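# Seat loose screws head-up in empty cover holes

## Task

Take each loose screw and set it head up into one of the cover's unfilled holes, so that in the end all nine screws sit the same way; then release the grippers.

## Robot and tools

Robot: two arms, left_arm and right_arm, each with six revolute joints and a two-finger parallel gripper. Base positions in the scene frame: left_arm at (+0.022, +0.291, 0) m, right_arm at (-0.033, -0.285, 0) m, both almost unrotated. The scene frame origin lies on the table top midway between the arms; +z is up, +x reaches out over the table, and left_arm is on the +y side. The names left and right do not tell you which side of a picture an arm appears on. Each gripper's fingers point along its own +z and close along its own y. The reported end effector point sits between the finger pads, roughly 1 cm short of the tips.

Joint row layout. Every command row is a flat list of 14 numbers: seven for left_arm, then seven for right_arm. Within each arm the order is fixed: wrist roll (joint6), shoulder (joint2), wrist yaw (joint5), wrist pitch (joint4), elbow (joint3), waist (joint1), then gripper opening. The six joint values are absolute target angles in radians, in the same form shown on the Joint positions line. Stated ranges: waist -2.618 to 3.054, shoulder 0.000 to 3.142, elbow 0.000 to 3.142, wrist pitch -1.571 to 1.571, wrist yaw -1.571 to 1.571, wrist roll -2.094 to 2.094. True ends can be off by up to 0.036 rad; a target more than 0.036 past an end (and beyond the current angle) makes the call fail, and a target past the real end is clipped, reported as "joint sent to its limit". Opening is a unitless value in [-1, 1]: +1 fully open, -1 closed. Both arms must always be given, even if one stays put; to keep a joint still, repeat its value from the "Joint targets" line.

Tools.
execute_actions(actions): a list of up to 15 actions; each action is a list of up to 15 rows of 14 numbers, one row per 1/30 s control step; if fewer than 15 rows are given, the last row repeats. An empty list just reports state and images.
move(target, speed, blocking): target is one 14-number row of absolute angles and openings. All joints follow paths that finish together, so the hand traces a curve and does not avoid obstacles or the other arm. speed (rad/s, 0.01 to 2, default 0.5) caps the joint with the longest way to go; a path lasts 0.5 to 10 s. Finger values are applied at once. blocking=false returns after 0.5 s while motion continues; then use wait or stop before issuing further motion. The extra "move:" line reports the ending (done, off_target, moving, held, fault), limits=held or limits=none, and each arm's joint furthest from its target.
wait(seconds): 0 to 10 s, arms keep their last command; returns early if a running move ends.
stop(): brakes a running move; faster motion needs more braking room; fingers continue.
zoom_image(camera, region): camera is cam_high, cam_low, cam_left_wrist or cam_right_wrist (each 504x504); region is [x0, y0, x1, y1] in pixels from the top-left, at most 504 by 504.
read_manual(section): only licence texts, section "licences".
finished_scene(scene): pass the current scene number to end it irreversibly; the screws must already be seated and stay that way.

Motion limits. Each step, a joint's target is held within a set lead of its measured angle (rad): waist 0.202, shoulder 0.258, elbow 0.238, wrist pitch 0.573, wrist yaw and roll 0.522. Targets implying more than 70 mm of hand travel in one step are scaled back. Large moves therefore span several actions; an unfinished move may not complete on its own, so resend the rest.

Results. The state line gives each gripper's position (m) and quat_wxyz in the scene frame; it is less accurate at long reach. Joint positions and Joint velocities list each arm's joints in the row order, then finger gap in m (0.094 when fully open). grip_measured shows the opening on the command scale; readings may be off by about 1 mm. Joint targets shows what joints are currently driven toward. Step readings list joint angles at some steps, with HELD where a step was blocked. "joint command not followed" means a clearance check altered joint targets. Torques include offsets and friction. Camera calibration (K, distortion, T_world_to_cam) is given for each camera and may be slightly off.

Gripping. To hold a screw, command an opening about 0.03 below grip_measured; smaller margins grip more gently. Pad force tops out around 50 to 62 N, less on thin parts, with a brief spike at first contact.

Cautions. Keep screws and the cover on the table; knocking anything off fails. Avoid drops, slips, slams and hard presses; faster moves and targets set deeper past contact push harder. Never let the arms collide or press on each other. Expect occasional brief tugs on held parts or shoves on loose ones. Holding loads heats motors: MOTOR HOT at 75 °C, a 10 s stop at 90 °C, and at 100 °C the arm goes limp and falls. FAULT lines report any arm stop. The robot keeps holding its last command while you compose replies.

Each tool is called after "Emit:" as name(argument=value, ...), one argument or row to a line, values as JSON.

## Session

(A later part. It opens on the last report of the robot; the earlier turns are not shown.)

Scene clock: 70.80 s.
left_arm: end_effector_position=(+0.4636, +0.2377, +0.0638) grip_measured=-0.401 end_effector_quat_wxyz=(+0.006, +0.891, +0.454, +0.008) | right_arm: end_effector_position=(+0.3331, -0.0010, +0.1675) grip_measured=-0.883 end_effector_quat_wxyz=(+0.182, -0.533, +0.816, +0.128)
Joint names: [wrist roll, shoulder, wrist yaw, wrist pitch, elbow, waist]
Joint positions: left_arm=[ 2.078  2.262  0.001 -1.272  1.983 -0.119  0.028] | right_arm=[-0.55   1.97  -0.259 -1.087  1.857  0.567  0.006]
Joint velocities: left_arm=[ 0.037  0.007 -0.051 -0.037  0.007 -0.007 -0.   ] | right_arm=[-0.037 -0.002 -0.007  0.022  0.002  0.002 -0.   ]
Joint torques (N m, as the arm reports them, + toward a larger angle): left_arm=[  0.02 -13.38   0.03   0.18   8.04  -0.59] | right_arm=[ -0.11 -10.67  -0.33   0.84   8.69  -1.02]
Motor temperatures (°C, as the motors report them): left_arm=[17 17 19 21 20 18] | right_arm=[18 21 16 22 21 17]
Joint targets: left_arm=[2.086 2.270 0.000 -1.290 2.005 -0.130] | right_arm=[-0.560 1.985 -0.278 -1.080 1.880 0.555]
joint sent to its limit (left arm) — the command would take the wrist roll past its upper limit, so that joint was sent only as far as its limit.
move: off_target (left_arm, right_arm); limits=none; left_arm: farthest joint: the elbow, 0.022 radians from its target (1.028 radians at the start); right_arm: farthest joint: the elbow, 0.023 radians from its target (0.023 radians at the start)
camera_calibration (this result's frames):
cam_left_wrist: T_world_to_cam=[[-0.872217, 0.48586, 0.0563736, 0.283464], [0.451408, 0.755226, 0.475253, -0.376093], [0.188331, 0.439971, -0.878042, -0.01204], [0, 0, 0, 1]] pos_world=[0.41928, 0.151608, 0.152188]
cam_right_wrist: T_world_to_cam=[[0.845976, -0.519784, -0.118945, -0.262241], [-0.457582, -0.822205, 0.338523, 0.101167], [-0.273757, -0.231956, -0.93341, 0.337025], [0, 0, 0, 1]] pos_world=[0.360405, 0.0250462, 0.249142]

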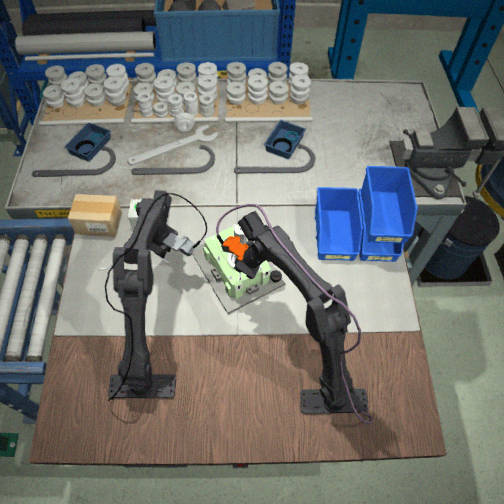

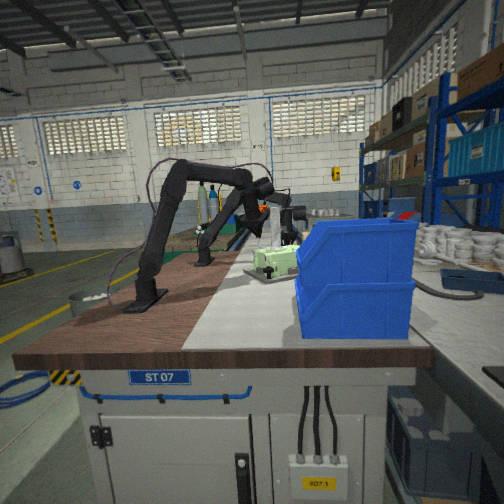

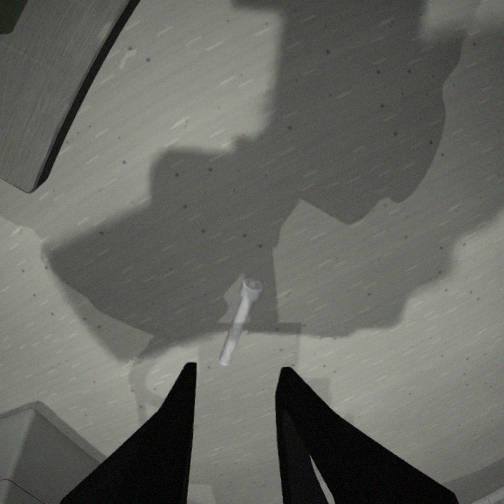

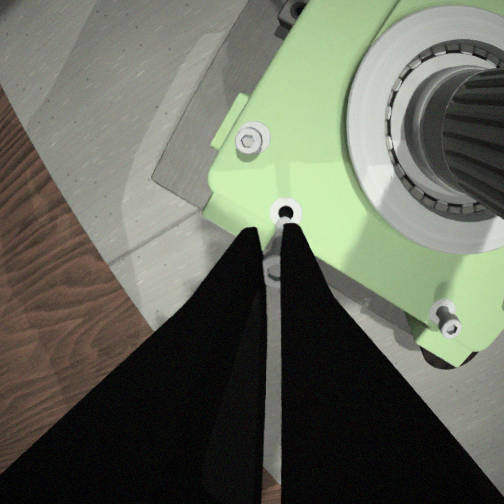

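Emit:
move(
  target=[2.08,2.305,0,-1.15,1.885,-0.09,-0.4,-0.56,2.0,-0.278,-1.072,1.88,0.555,-0.9],
  speed=0.15,
)

Emit:
zoom_image(
  camera="cam_right_wrist",
  region=[220,150,350,280],
)

Scene clock: 75.57 s.
left_arm: end_effector_position=(+0.4707, +0.2457, +0.0301) grip_measured=-0.401 end_effector_quat_wxyz=(+0.008, +0.887, +0.462, +0.012) | right_arm: end_effector_position=(+0.3353, +0.0004, +0.1614) grip_measured=-0.883 end_effector_quat_wxyz=(+0.178, -0.533, +0.817, +0.128)
Joint names: [wrist roll, shoulder, wrist yaw, wrist pitch, elbow, waist]
Joint positions: left_arm=[ 2.079  2.294  0.001 -1.15   1.902 -0.1    0.028] | right_arm=[-0.55   1.986 -0.259 -1.079  1.857  0.567  0.006]
Joint velocities: left_arm=[-0.081 -0.002  0.022  0.007 -0.017 -0.002  0.   ] | right_arm=[-0.066 -0.007  0.066 -0.037 -0.002 -0.002 -0.001]
Joint torques (N m, as the arm reports them, + toward a larger angle): left_arm=[ -0.01 -13.46   0.01   0.37   5.12   0.57] | right_arm=[ -0.09 -10.8   -0.32   0.82   8.7   -0.97]
Motor temperatures (°C, as the motors report them): left_arm=[17 18 19 20 20 18] | right_arm=[18 21 16 22 21 17]
Joint targets: left_arm=[2.080 2.305 0.000 -1.150 1.885 -0.090] | right_arm=[-0.560 2.000 -0.278 -1.072 1.880 0.555]
move: off_target (right_arm); limits=none; left_arm: farthest joint: the elbow, 0.017 radians from its target (0.098 radians at the start); right_arm: farthest joint: the elbow, 0.023 radians from its target (0.023 radians at the start)
camera_calibration (this result's frames):
cam_left_wrist: T_world_to_cam=[[-0.881664, 0.469496, 0.0473529, 0.296326], [0.432478, 0.763827, 0.479094, -0.362697], [0.188763, 0.442879, -0.876485, -0.0473874], [0, 0, 0, 1]] pos_world=[0.427064, 0.1589, 0.1182]
cam_right_wrist: T_world_to_cam=[[0.845236, -0.520248, -0.122144, -0.263305], [-0.455483, -0.820892, 0.344486, 0.103617], [-0.279485, -0.235538, -0.930812, 0.333776], [0, 0, 0, 1]] pos_world=[0.363036, 0.0266917, 0.242827]

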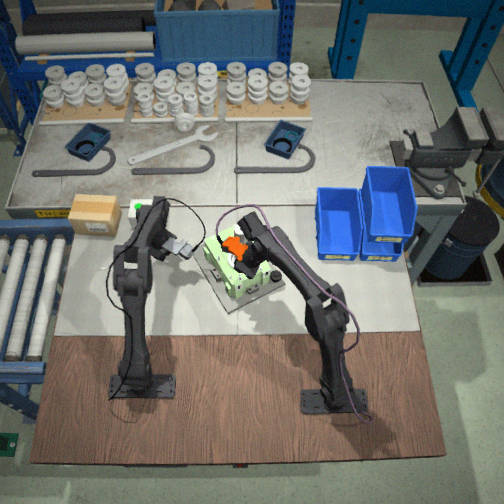

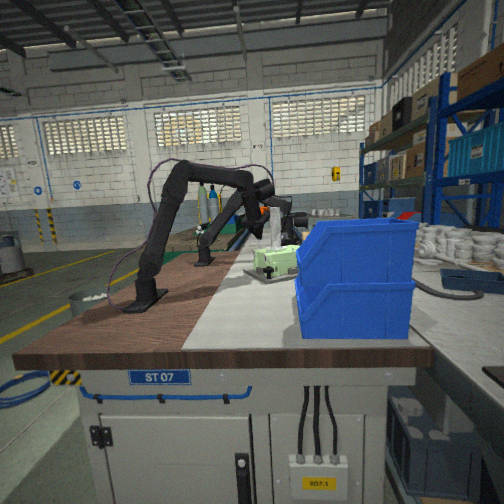

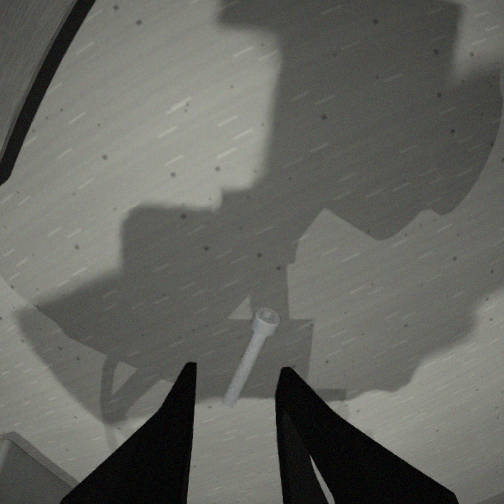

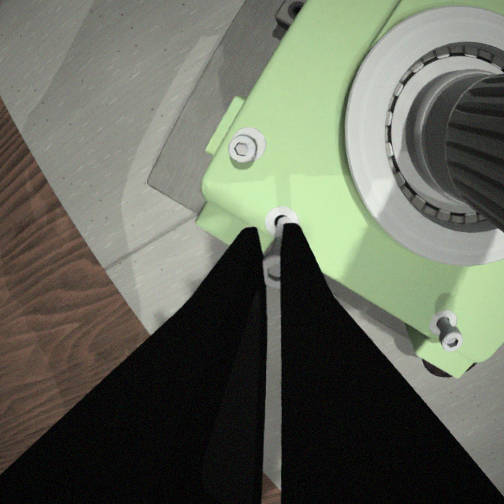

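Region (220, 150, 350, 280) of cam_right_wrist's 504x504 image, scaled by 3.877, with more detail than that image has.

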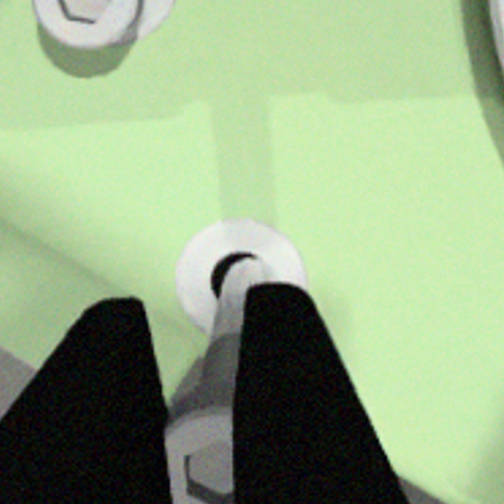

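Emit:
execute_actions(
  actions=[
    [[2.08,2.335,0,-1.15,1.885,-0.09,-0.4,-0.56,2.0,-0.283,-1.098,1.88,0.555,-0.9]],
    [[2.08,2.335,0,-1.15,1.885,-0.09,-0.4,-0.56,2.0,-0.283,-1.098,1.88,0.555,-0.9]],
  ],
)

Emit:
zoom_image(
  camera="cam_right_wrist",
  region=[220,150,350,280],
)

Scene clock: 77.77 s.
left_arm: end_effector_position=(+0.4697, +0.2459, +0.0198) grip_measured=-0.401 end_effector_quat_wxyz=(+0.003, +0.887, +0.462, +0.004) | right_arm: end_effector_position=(+0.3338, +0.0004, +0.1612) grip_measured=-0.883 end_effector_quat_wxyz=(+0.176, -0.533, +0.817, +0.130)
Joint names: [wrist roll, shoulder, wrist yaw, wrist pitch, elbow, waist]
Joint positions: left_arm=[ 2.079  2.318  0.001 -1.144  1.902 -0.1    0.028] | right_arm=[-0.55   1.986 -0.263 -1.084  1.857  0.567  0.006]
Joint velocities: left_arm=[ 0.022 -0.007 -0.022  0.051 -0.007 -0.022 -0.   ] | right_arm=[-0.051  0.002 -0.037  0.007  0.007 -0.017  0.001]
Joint torques (N m, as the arm reports them, + toward a larger angle): left_arm=[  0.02 -12.99   0.01   0.29   4.91   0.69] | right_arm=[ -0.11 -10.85  -0.34   0.63   8.66  -1.  ]
Motor temperatures (°C, as the motors report them): left_arm=[17 18 19 20 19 18] | right_arm=[18 22 16 22 21 17]
Joint targets: left_arm=[2.080 2.335 -0.000 -1.150 1.885 -0.090] | right_arm=[-0.560 2.000 -0.283 -1.098 1.880 0.555]
Step readings (joint positions; steps 1 to 15: 1st action; 16 to 30: 2nd action):
0: left_arm=[2.079 2.294 0.001 -1.149 1.902 -0.100] | right_arm=[-0.550 1.986 -0.259 -1.079 1.857 0.567]
1: left_arm=[2.079 2.296 0.001 -1.149 1.902 -0.100] | right_arm=[-0.550 1.986 -0.259 -1.080 1.857 0.567]
2: left_arm=[2.079 2.298 0.001 -1.148 1.902 -0.100] | right_arm=[-0.550 1.986 -0.260 -1.080 1.857 0.567]
4: left_arm=[2.079 2.308 0.001 -1.148 1.902 -0.100] | right_arm=[-0.550 1.986 -0.261 -1.082 1.857 0.567]
8: left_arm=[2.079 2.318 0.001 -1.145 1.902 -0.100] | right_arm=[-0.550 1.986 -0.262 -1.083 1.857 0.567]
15: left_arm=[2.079 2.318 0.001 -1.144 1.902 -0.100] | right_arm=[-0.550 1.986 -0.263 -1.084 1.857 0.567]
16: left_arm=[2.079 2.318 0.001 -1.144 1.902 -0.100] | right_arm=[-0.550 1.986 -0.263 -1.084 1.857 0.567]
17: left_arm=[2.079 2.318 0.001 -1.144 1.902 -0.100] | right_arm=[-0.550 1.986 -0.263 -1.084 1.857 0.567]
19: left_arm=[2.079 2.318 0.001 -1.144 1.902 -0.100] | right_arm=[-0.550 1.986 -0.263 -1.084 1.857 0.567]
23: left_arm=[2.079 2.318 0.001 -1.144 1.902 -0.100] | right_arm=[-0.550 1.986 -0.263 -1.084 1.857 0.567]
30: Joint positions above
camera_calibration (this result's frames):
cam_left_wrist: T_world_to_cam=[[-0.880627, 0.469362, 0.0647731, 0.295133], [0.441304, 0.762748, 0.472723, -0.361232], [0.172472, 0.444877, -0.878827, -0.0491277], [0, 0, 0, 1]] pos_world=[0.427788, 0.158861, 0.108471]
cam_right_wrist: T_world_to_cam=[[0.845263, -0.518758, -0.128139, -0.261146], [-0.45192, -0.821971, 0.346601, 0.101538], [-0.285128, -0.23506, -0.929219, 0.334799], [0, 0, 0, 1]] pos_world=[0.362085, 0.0266872, 0.242446]

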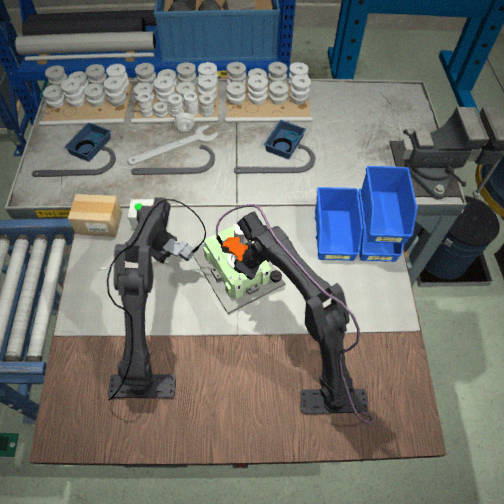

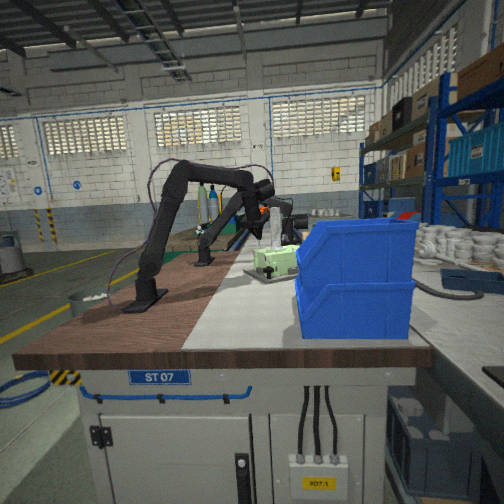

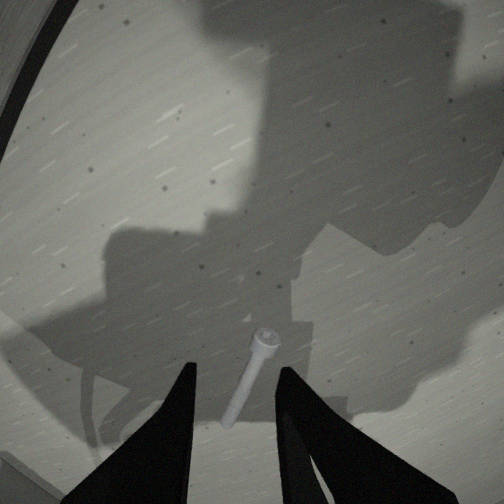

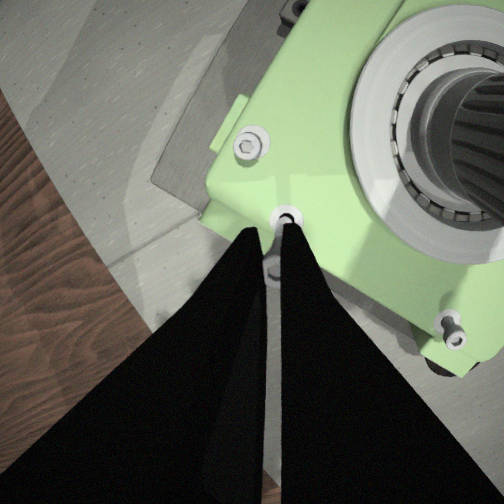

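Region (220, 150, 350, 280) of cam_right_wrist's 504x504 image, scaled by 3.877, with more detail than that image has.

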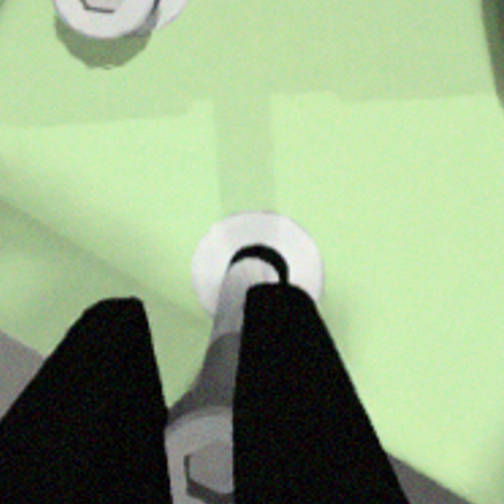

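Descent shifts the hole down-left; go. Left closes.

Emit:
execute_actions(
  actions=[
    [[2.08,2.335,0,-1.15,1.885,-0.09,-0.8,-0.56,2.025,-0.283,-1.09,1.88,0.555,-0.9]],
    [[2.08,2.335,0,-1.15,1.885,-0.09,-0.95,-0.56,2.025,-0.283,-1.09,1.88,0.555,-0.9]],
  ],
)

Emit:
zoom_image(
  camera="cam_right_wrist",
  region=[220,150,350,280],
)

Scene clock: 79.93 s.
left_arm: end_effector_position=(+0.4704, +0.2458, +0.0198) grip_measured=-0.931 end_effector_quat_wxyz=(+0.004, +0.887, +0.462, +0.005) | right_arm: end_effector_position=(+0.3359, +0.0026, +0.1566) grip_measured=-0.883 end_effector_quat_wxyz=(+0.173, -0.533, +0.817, +0.132)
Joint names: [wrist roll, shoulder, wrist yaw, wrist pitch, elbow, waist]
Joint positions: left_arm=[ 2.079  2.318  0.001 -1.142  1.902 -0.1    0.003] | right_arm=[-0.55   2.002 -0.267 -1.08   1.864  0.567  0.006]
Joint velocities: left_arm=[-0.022 -0.002  0.051 -0.007 -0.012  0.027 -0.   ] | right_arm=[ 0.007 -0.002  0.037 -0.022 -0.017  0.002  0.001]
Joint torques (N m, as the arm reports them, + toward a larger angle): left_arm=[ -0.01 -13.01  -0.03   0.33   4.96   0.61] | right_arm=[ -0.11 -10.28  -0.3    0.66   8.12  -1.01]
Motor temperatures (°C, as the motors report them): left_arm=[17 19 19 20 19 18] | right_arm=[18 22 16 21 21 17]
Joint targets: left_arm=[2.080 2.335 0.000 -1.150 1.885 -0.090] | right_arm=[-0.560 2.025 -0.283 -1.090 1.880 0.555]
Step readings (joint positions; steps 1 to 15: 1st action; 16 to 30: 2nd action):
0: left_arm=[2.079 2.318 0.001 -1.144 1.902 -0.100] | right_arm=[-0.550 1.986 -0.263 -1.084 1.857 0.567]
1: left_arm=[2.079 2.318 0.001 -1.144 1.902 -0.100] | right_arm=[-0.550 1.988 -0.263 -1.085 1.857 0.567]
2: left_arm=[2.079 2.318 0.001 -1.143 1.902 -0.100] | right_arm=[-0.550 1.991 -0.264 -1.085 1.860 0.567]
4: left_arm=[2.079 2.318 0.001 -1.142 1.902 -0.100] | right_arm=[-0.550 1.999 -0.264 -1.085 1.862 0.567]
8: left_arm=[2.079 2.318 0.001 -1.142 1.902 -0.100] | right_arm=[-0.550 2.002 -0.267 -1.080 1.864 0.567]
15: left_arm=[2.079 2.318 0.001 -1.142 1.902 -0.100] | right_arm=[-0.550 2.002 -0.267 -1.080 1.864 0.567]
16: left_arm=[2.079 2.318 0.001 -1.142 1.902 -0.100] | right_arm=[-0.550 2.002 -0.267 -1.080 1.864 0.567]
17: left_arm=[2.079 2.318 0.001 -1.142 1.902 -0.100] | right_arm=[-0.550 2.002 -0.267 -1.080 1.864 0.567]
19: left_arm=[2.079 2.318 0.001 -1.142 1.902 -0.100] | right_arm=[-0.550 2.002 -0.267 -1.080 1.864 0.567]
23: left_arm=[2.079 2.318 0.001 -1.142 1.902 -0.100] | right_arm=[-0.550 2.002 -0.267 -1.080 1.864 0.567]
30: Joint positions above
camera_calibration (this result's frames):
cam_left_wrist: T_world_to_cam=[[-0.880796, 0.469379, 0.0623063, 0.29587], [0.440047, 0.762876, 0.473687, -0.360935], [0.174807, 0.444639, -0.878487, -0.0502514], [0, 0, 0, 1]] pos_world=[0.428213, 0.158817, 0.108391]
cam_right_wrist: T_world_to_cam=[[0.845109, -0.517487, -0.134159, -0.2614], [-0.448306, -0.822732, 0.349475, 0.104206], [-0.291226, -0.2352, -0.927291, 0.333378], [0, 0, 0, 1]] pos_world=[0.364716, 0.028873, 0.237652]

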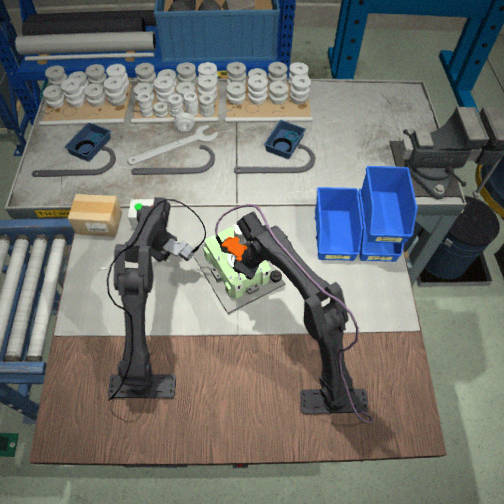

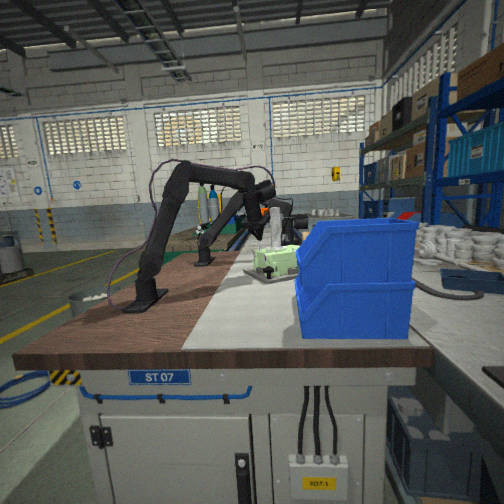

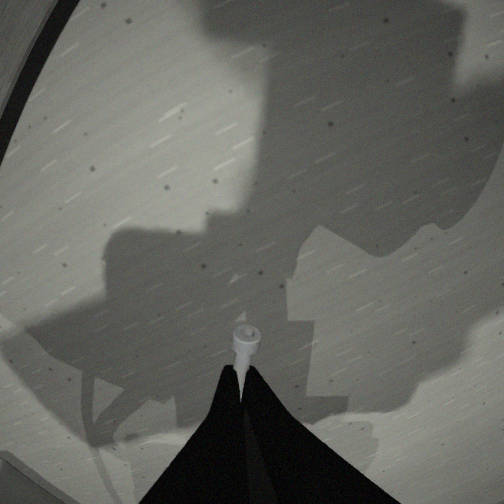

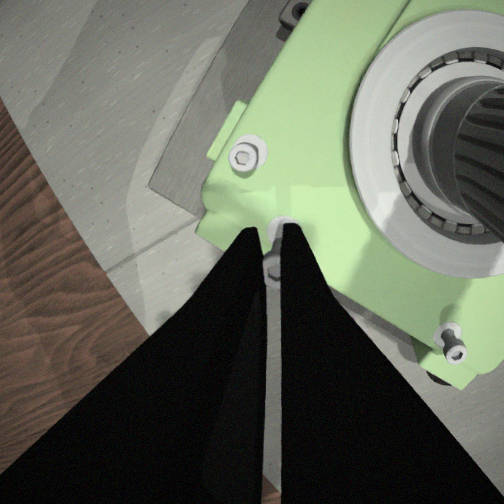

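Region (220, 150, 350, 280) of cam_right_wrist's 504x504 image, scaled by 3.877, with more detail than that image has.

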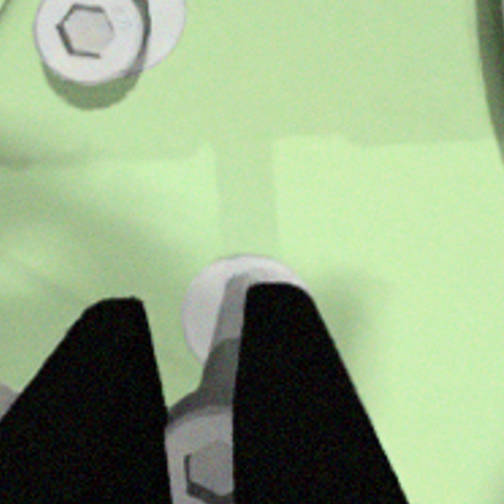

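Emit:
execute_actions(
  actions=[
    [[2.08,2.27,0,-1.15,1.885,-0.09,-0.95,-0.56,1.972,-0.275,-1.09,1.862,0.56,-0.9]],
    [[2.08,2.2,0,-1.15,1.885,-0.09,-0.95,-0.56,1.985,-0.275,-1.105,1.862,0.56,-0.9]],
    [[2.08,2.13,0,-1.15,1.885,-0.09,-0.95,-0.56,1.985,-0.275,-1.105,1.862,0.56,-0.9]],
  ],
)

Emit:
zoom_image(
  camera="cam_right_wrist",
  region=[220,150,350,280],
)

Scene clock: 82.87 s.
left_arm: end_effector_position=(+0.4781, +0.2450, +0.0986) grip_measured=-0.931 end_effector_quat_wxyz=(+0.052, +0.883, +0.460, +0.079) | right_arm: end_effector_position=(+0.3335, +0.0011, +0.1592) grip_measured=-0.883 end_effector_quat_wxyz=(+0.171, -0.533, +0.818, +0.132)
Joint names: [wrist roll, shoulder, wrist yaw, wrist pitch, elbow, waist]
Joint positions: left_arm=[ 2.079  2.129  0.001 -1.142  1.889 -0.1    0.003] | right_arm=[-0.55   1.994 -0.267 -1.091  1.864  0.567  0.006]
Joint velocities: left_arm=[ 0.066  0.002 -0.037 -0.051  0.007 -0.002  0.001] | right_arm=[-0.007  0.002 -0.095 -0.037 -0.007  0.002 -0.   ]
Joint torques (N m, as the arm reports them, + toward a larger angle): left_arm=[ -0.04 -13.09   0.01   0.65   6.39   0.67] | right_arm=[ -0.1  -13.01  -0.23   0.61   6.68  -0.6 ]
Motor temperatures (°C, as the motors report them): left_arm=[17 19 19 20 19 18] | right_arm=[18 22 16 21 21 17]
Joint targets: left_arm=[2.080 2.130 0.000 -1.150 1.885 -0.090] | right_arm=[-0.560 1.985 -0.275 -1.105 1.862 0.560]
Step readings (joint positions; steps 1 to 15: 1st action; 16 to 30: 2nd action; 31 to 45: 3rd action):
0: left_arm=[2.079 2.318 0.001 -1.142 1.902 -0.100] | right_arm=[-0.550 2.002 -0.267 -1.080 1.864 0.567]
1: left_arm=[2.079 2.315 0.001 -1.141 1.901 -0.100] | right_arm=[-0.550 2.002 -0.267 -1.080 1.864 0.567]
2: left_arm=[2.079 2.310 0.001 -1.141 1.898 -0.100] | right_arm=[-0.550 2.001 -0.267 -1.081 1.864 0.567]
4: left_arm=[2.079 2.298 0.001 -1.141 1.897 -0.100] | right_arm=[-0.550 1.998 -0.267 -1.081 1.864 0.567]
8: left_arm=[2.079 2.277 0.001 -1.141 1.897 -0.100] | right_arm=[-0.550 1.994 -0.267 -1.081 1.864 0.567]
15: left_arm=[2.079 2.275 0.001 -1.141 1.897 -0.100] | right_arm=[-0.550 1.994 -0.267 -1.081 1.864 0.567]
16: left_arm=[2.079 2.270 0.001 -1.141 1.896 -0.100] | right_arm=[-0.550 1.994 -0.267 -1.081 1.864 0.567]
17: left_arm=[2.079 2.262 0.001 -1.141 1.892 -0.100] | right_arm=[-0.550 1.994 -0.267 -1.083 1.864 0.567]
19: left_arm=[2.079 2.240 0.001 -1.142 1.891 -0.100] | right_arm=[-0.550 1.994 -0.267 -1.086 1.864 0.567]
23: left_arm=[2.079 2.201 0.001 -1.142 1.891 -0.100] | right_arm=[-0.550 1.994 -0.267 -1.090 1.864 0.567]
30: left_arm=[2.079 2.197 0.001 -1.142 1.891 -0.100] | right_arm=[-0.550 1.994 -0.267 -1.091 1.864 0.567]
31: left_arm=[2.079 2.193 0.001 -1.142 1.890 -0.100] | right_arm=[-0.550 1.994 -0.267 -1.091 1.864 0.567]
32: left_arm=[2.079 2.188 0.001 -1.142 1.889 -0.100] | right_arm=[-0.550 1.994 -0.267 -1.091 1.864 0.567]
34: left_arm=[2.079 2.169 0.001 -1.142 1.889 -0.100] | right_arm=[-0.550 1.994 -0.267 -1.091 1.864 0.567]
38: left_arm=[2.079 2.133 0.001 -1.142 1.889 -0.100] | right_arm=[-0.550 1.994 -0.267 -1.091 1.864 0.567]
45: Joint positions above
camera_calibration (this result's frames):
cam_left_wrist: T_world_to_cam=[[-0.877465, 0.469039, -0.100288, 0.312666], [0.35207, 0.771844, 0.529437, -0.36666], [0.325733, 0.429254, -0.842401, -0.0540384], [0, 0, 0, 1]] pos_world=[0.421045, 0.159548, 0.179958]
cam_right_wrist: T_world_to_cam=[[0.84476, -0.517705, -0.135508, -0.259464], [-0.447399, -0.822165, 0.351964, 0.100275], [-0.293624, -0.236699, -0.926153, 0.335388], [0, 0, 0, 1]] pos_world=[0.362525, 0.0275028, 0.240168]

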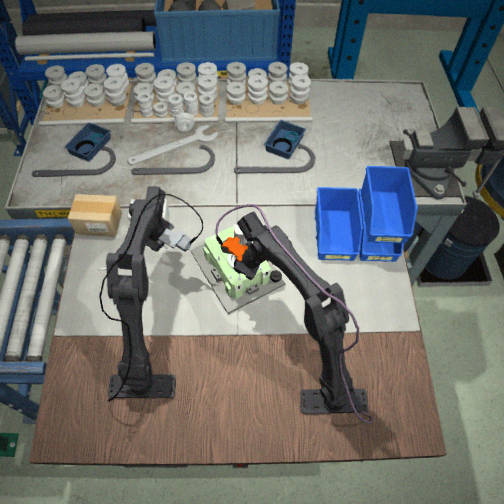

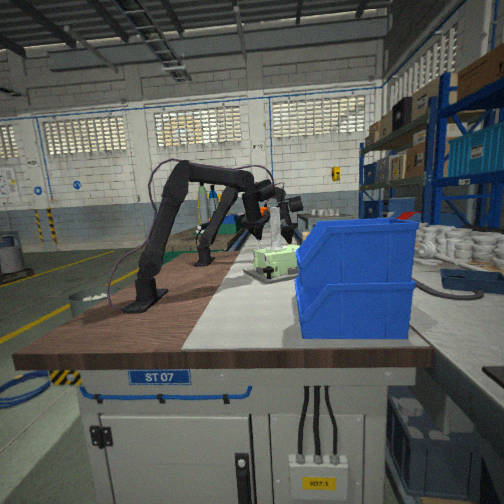

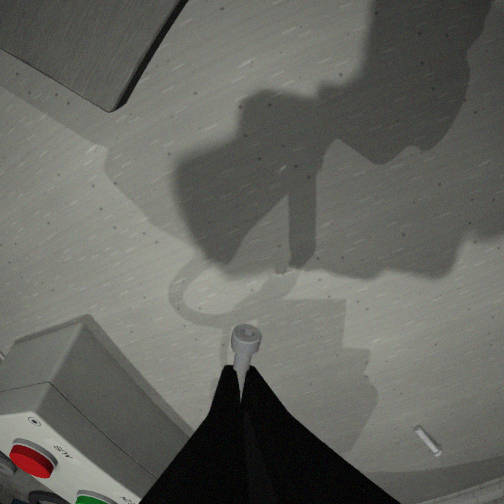

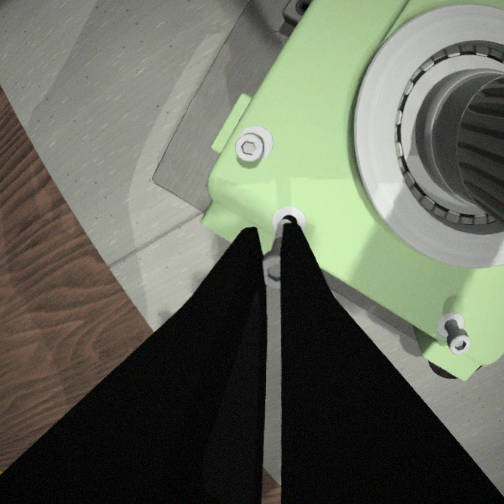

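Region (220, 150, 350, 280) of cam_right_wrist's 504x504 image, scaled by 3.877, with more detail than that image has.

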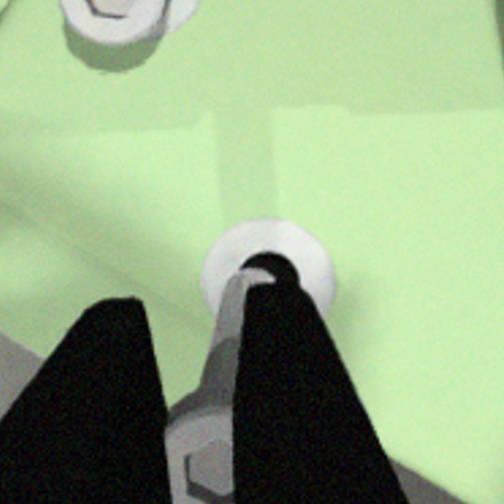

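Emit:
execute_actions(
  actions=[
    [[2.08,2.13,0,-1.15,1.885,-0.09,-0.95,-0.56,1.99,-0.257,-1.098,1.862,0.56,-0.9]],
    [[2.08,2.13,0,-1.15,1.885,-0.09,-0.95,-0.56,1.99,-0.257,-1.098,1.862,0.56,-0.9]],
  ],
)

Emit:
zoom_image(
  camera="cam_right_wrist",
  region=[220,150,350,280],
)

Scene clock: 87.30 s.
left_arm: end_effector_position=(+0.4781, +0.2450, +0.0986) grip_measured=-0.931 end_effector_quat_wxyz=(+0.052, +0.883, +0.460, +0.079) | right_arm: end_effector_position=(+0.3341, +0.0003, +0.1590) grip_measured=-0.883 end_effector_quat_wxyz=(+0.172, -0.533, +0.818, +0.129)
Joint names: [wrist roll, shoulder, wrist yaw, wrist pitch, elbow, waist]
Joint positions: left_arm=[ 2.079  2.129  0.001 -1.142  1.889 -0.1    0.003] | right_arm=[-0.55   1.994 -0.262 -1.091  1.864  0.567  0.006]
Joint velocities: left_arm=[ 0.022 -0.012  0.022 -0.066  0.012 -0.002  0.001] | right_arm=[-0.007 -0.012  0.007  0.007  0.002 -0.032 -0.   ]
Joint torques (N m, as the arm reports them, + toward a larger angle): left_arm=[ -0.02 -13.1    0.02   0.64   6.37   0.77] | right_arm=[ -0.1  -12.55  -0.12   0.68   6.7   -0.59]
Motor temperatures (°C, as the motors report them): left_arm=[17 19 19 20 19 18] | right_arm=[18 22 16 21 20 17]
Joint targets: left_arm=[2.080 2.130 0.000 -1.150 1.885 -0.090] | right_arm=[-0.560 1.990 -0.257 -1.098 1.862 0.560]
Step readings (joint positions; steps 1 to 15: 1st action; 16 to 30: 2nd action):
0: left_arm=[2.079 2.129 0.001 -1.142 1.889 -0.100] | right_arm=[-0.550 1.994 -0.267 -1.091 1.864 0.567]
1: left_arm=[2.079 2.129 0.001 -1.142 1.889 -0.100] | right_arm=[-0.550 1.994 -0.267 -1.091 1.864 0.567]
2: left_arm=[2.079 2.129 0.001 -1.142 1.889 -0.100] | right_arm=[-0.550 1.994 -0.266 -1.091 1.864 0.567]
4: left_arm=[2.079 2.129 0.001 -1.142 1.889 -0.100] | right_arm=[-0.550 1.994 -0.264 -1.091 1.864 0.567]
8: left_arm=[2.079 2.129 0.001 -1.142 1.889 -0.100] | right_arm=[-0.550 1.994 -0.262 -1.091 1.864 0.567]
15: left_arm=[2.079 2.129 0.001 -1.142 1.889 -0.100] | right_arm=[-0.550 1.994 -0.262 -1.091 1.864 0.567]
16: left_arm=[2.079 2.129 0.001 -1.142 1.889 -0.100] | right_arm=[-0.550 1.994 -0.262 -1.091 1.864 0.567]
17: left_arm=[2.079 2.129 0.001 -1.142 1.889 -0.100] | right_arm=[-0.550 1.994 -0.262 -1.091 1.864 0.567]
19: left_arm=[2.079 2.129 0.001 -1.142 1.889 -0.100] | right_arm=[-0.550 1.994 -0.262 -1.091 1.864 0.567]
23: left_arm=[2.079 2.129 0.001 -1.142 1.889 -0.100] | right_arm=[-0.550 1.994 -0.262 -1.091 1.864 0.567]
30: Joint positions above
camera_calibration (this result's frames):
cam_left_wrist: T_world_to_cam=[[-0.877465, 0.469039, -0.100288, 0.312666], [0.35207, 0.771844, 0.529437, -0.36666], [0.325733, 0.429254, -0.842401, -0.0540384], [0, 0, 0, 1]] pos_world=[0.421045, 0.159548, 0.179958]
cam_right_wrist: T_world_to_cam=[[0.844124, -0.519964, -0.130735, -0.260957], [-0.450012, -0.819677, 0.354428, 0.100465], [-0.29145, -0.240349, -0.925899, 0.33438], [0, 0, 0, 1]] pos_world=[0.362946, 0.027029, 0.239878]

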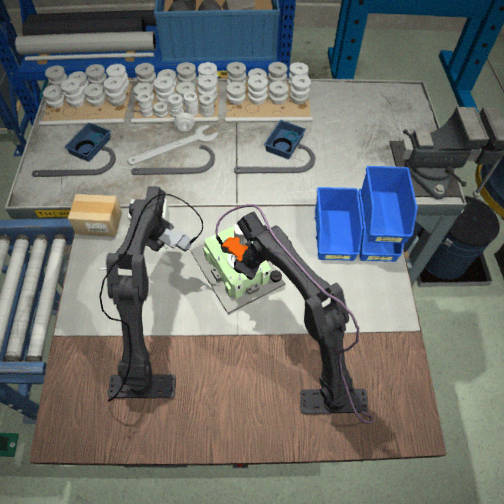

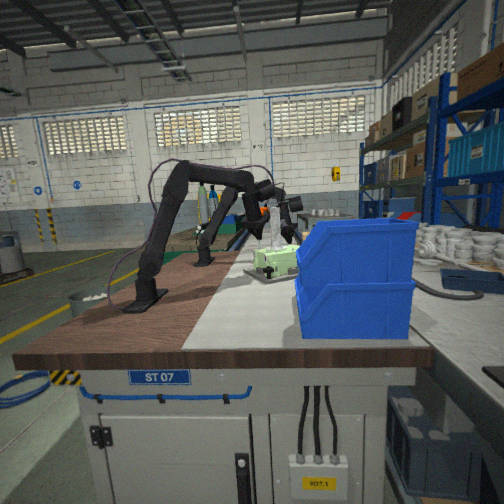

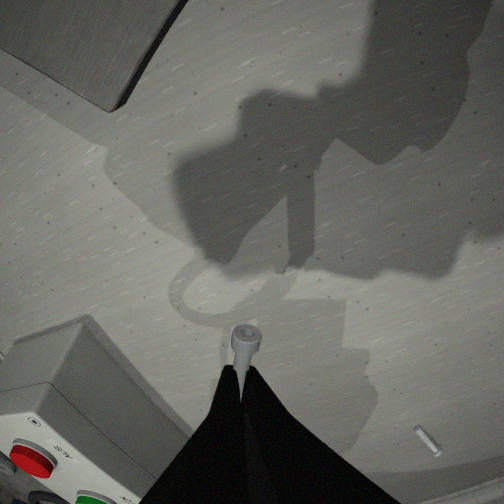

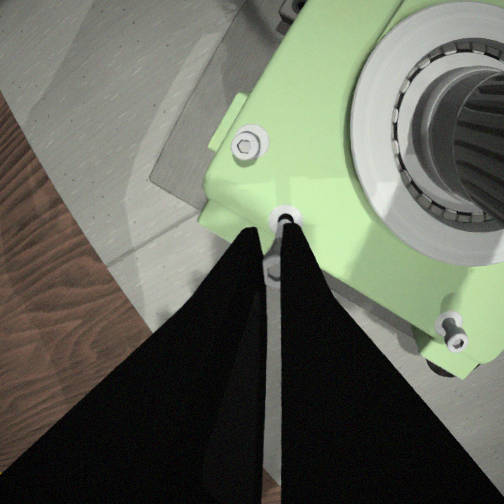

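Region (220, 150, 350, 280) of cam_right_wrist's 504x504 image, scaled by 3.877, with more detail than that image has.

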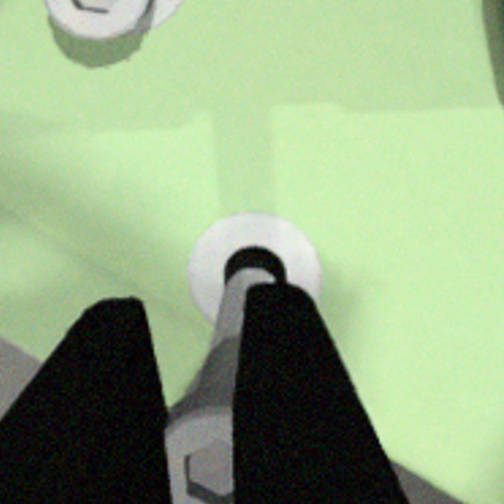

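Emit:
execute_actions(
  actions=[
    [[2.08,2.13,0,-1.15,1.885,-0.09,-0.95,-0.56,2.025,-0.262,-1.088,1.862,0.56,-0.9]],
    [[2.08,2.13,0,-1.15,1.885,-0.09,-0.95,-0.56,2.04,-0.262,-1.088,1.862,0.56,-0.9]],
  ],
)

Emit:
zoom_image(
  camera="cam_right_wrist",
  region=[220,150,350,280],
)

Scene clock: 89.17 s.
left_arm: end_effector_position=(+0.4781, +0.2450, +0.0986) grip_measured=-0.931 end_effector_quat_wxyz=(+0.052, +0.883, +0.460, +0.079) | right_arm: end_effector_position=(+0.3355, +0.0013, +0.1492) grip_measured=-0.883 end_effector_quat_wxyz=(+0.162, -0.533, +0.820, +0.130)
Joint names: [wrist roll, shoulder, wrist yaw, wrist pitch, elbow, waist]
Joint positions: left_arm=[ 2.079  2.129  0.001 -1.142  1.889 -0.1    0.003] | right_arm=[-0.55   2.017 -0.263 -1.087  1.864  0.567  0.006]
Joint velocities: left_arm=[ 0.022 -0.012 -0.095  0.037 -0.002 -0.002  0.   ] | right_arm=[ 0.007 -0.002 -0.007  0.007 -0.007 -0.007 -0.001]
Joint torques (N m, as the arm reports them, + toward a larger angle): left_arm=[ -0.02 -13.14   0.04   0.65   6.33   0.7 ] | right_arm=[ -0.1  -10.38  -0.15   0.68   6.66  -0.55]
Motor temperatures (°C, as the motors report them): left_arm=[17 20 19 20 19 18] | right_arm=[18 23 16 21 20 17]
Joint targets: left_arm=[2.080 2.130 0.000 -1.150 1.885 -0.090] | right_arm=[-0.560 2.040 -0.262 -1.088 1.862 0.560]
Step readings (joint positions; steps 1 to 15: 1st action; 16 to 30: 2nd action):
0: left_arm=[2.079 2.129 0.001 -1.142 1.889 -0.100] | right_arm=[-0.550 1.994 -0.262 -1.091 1.864 0.567]
1: left_arm=[2.079 2.129 0.001 -1.142 1.889 -0.100] | right_arm=[-0.550 1.995 -0.262 -1.091 1.864 0.567]
2: left_arm=[2.079 2.129 0.001 -1.142 1.889 -0.100] | right_arm=[-0.550 1.997 -0.262 -1.091 1.864 0.567]
4: left_arm=[2.079 2.129 0.001 -1.142 1.889 -0.100] | right_arm=[-0.550 2.002 -0.262 -1.090 1.864 0.567]
8: left_arm=[2.079 2.129 0.001 -1.142 1.889 -0.100] | right_arm=[-0.550 2.006 -0.262 -1.086 1.864 0.567]
15: left_arm=[2.079 2.129 0.001 -1.142 1.889 -0.100] | right_arm=[-0.550 2.008 -0.262 -1.086 1.864 0.567]
16: left_arm=[2.079 2.129 0.001 -1.142 1.889 -0.100] | right_arm=[-0.550 2.009 -0.262 -1.087 1.864 0.567]
17: left_arm=[2.079 2.129 0.001 -1.142 1.889 -0.100] | right_arm=[-0.550 2.010 -0.262 -1.087 1.864 0.567]
19: left_arm=[2.079 2.129 0.001 -1.142 1.889 -0.100] | right_arm=[-0.550 2.016 -0.262 -1.087 1.864 0.567]
23: left_arm=[2.079 2.129 0.001 -1.142 1.889 -0.100] | right_arm=[-0.550 2.017 -0.263 -1.087 1.864 0.567]
30: Joint positions above
camera_calibration (this result's frames):
cam_left_wrist: T_world_to_cam=[[-0.877465, 0.469039, -0.100288, 0.312666], [0.35207, 0.771844, 0.529437, -0.36666], [0.325733, 0.429254, -0.842401, -0.0540384], [0, 0, 0, 1]] pos_world=[0.421045, 0.159548, 0.179958]
cam_right_wrist: T_world_to_cam=[[0.842056, -0.520888, -0.140066, -0.260705], [-0.44364, -0.816518, 0.369435, 0.100998], [-0.3068, -0.248946, -0.91864, 0.330036], [0, 0, 0, 1]] pos_world=[0.365589, 0.0288296, 0.229356]

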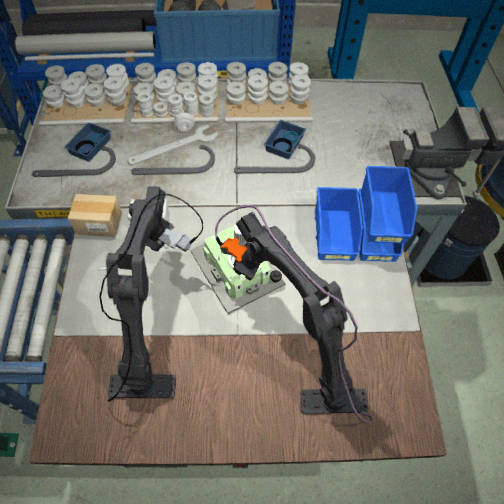

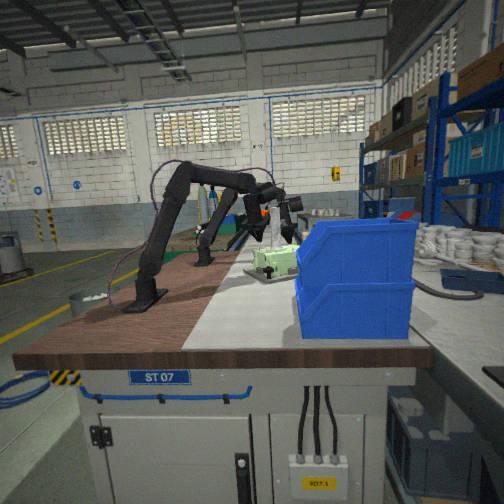

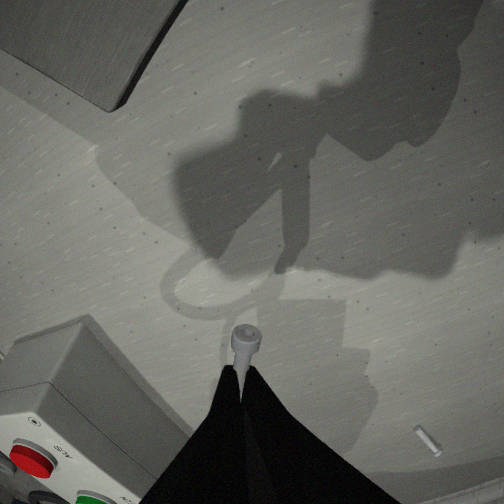

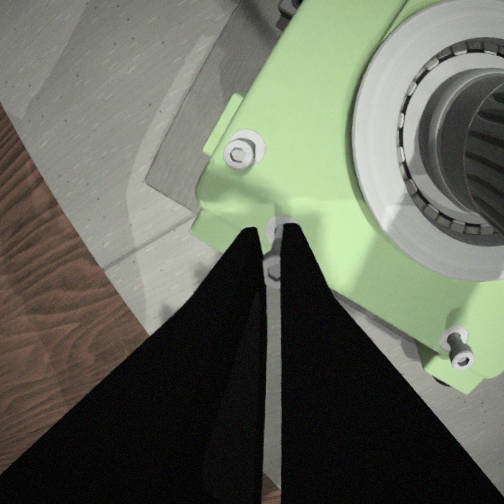

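Region (220, 150, 350, 280) of cam_right_wrist's 504x504 image, scaled by 3.877, with more detail than that image has.

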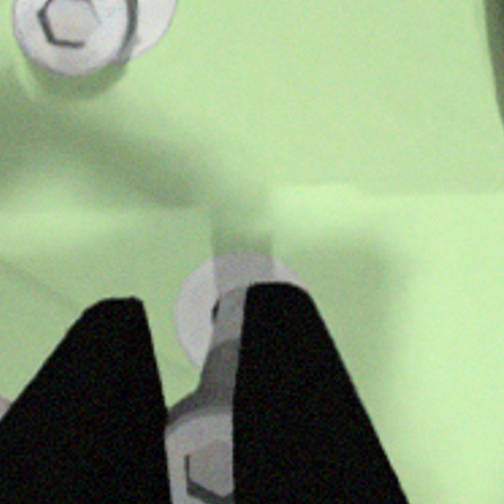

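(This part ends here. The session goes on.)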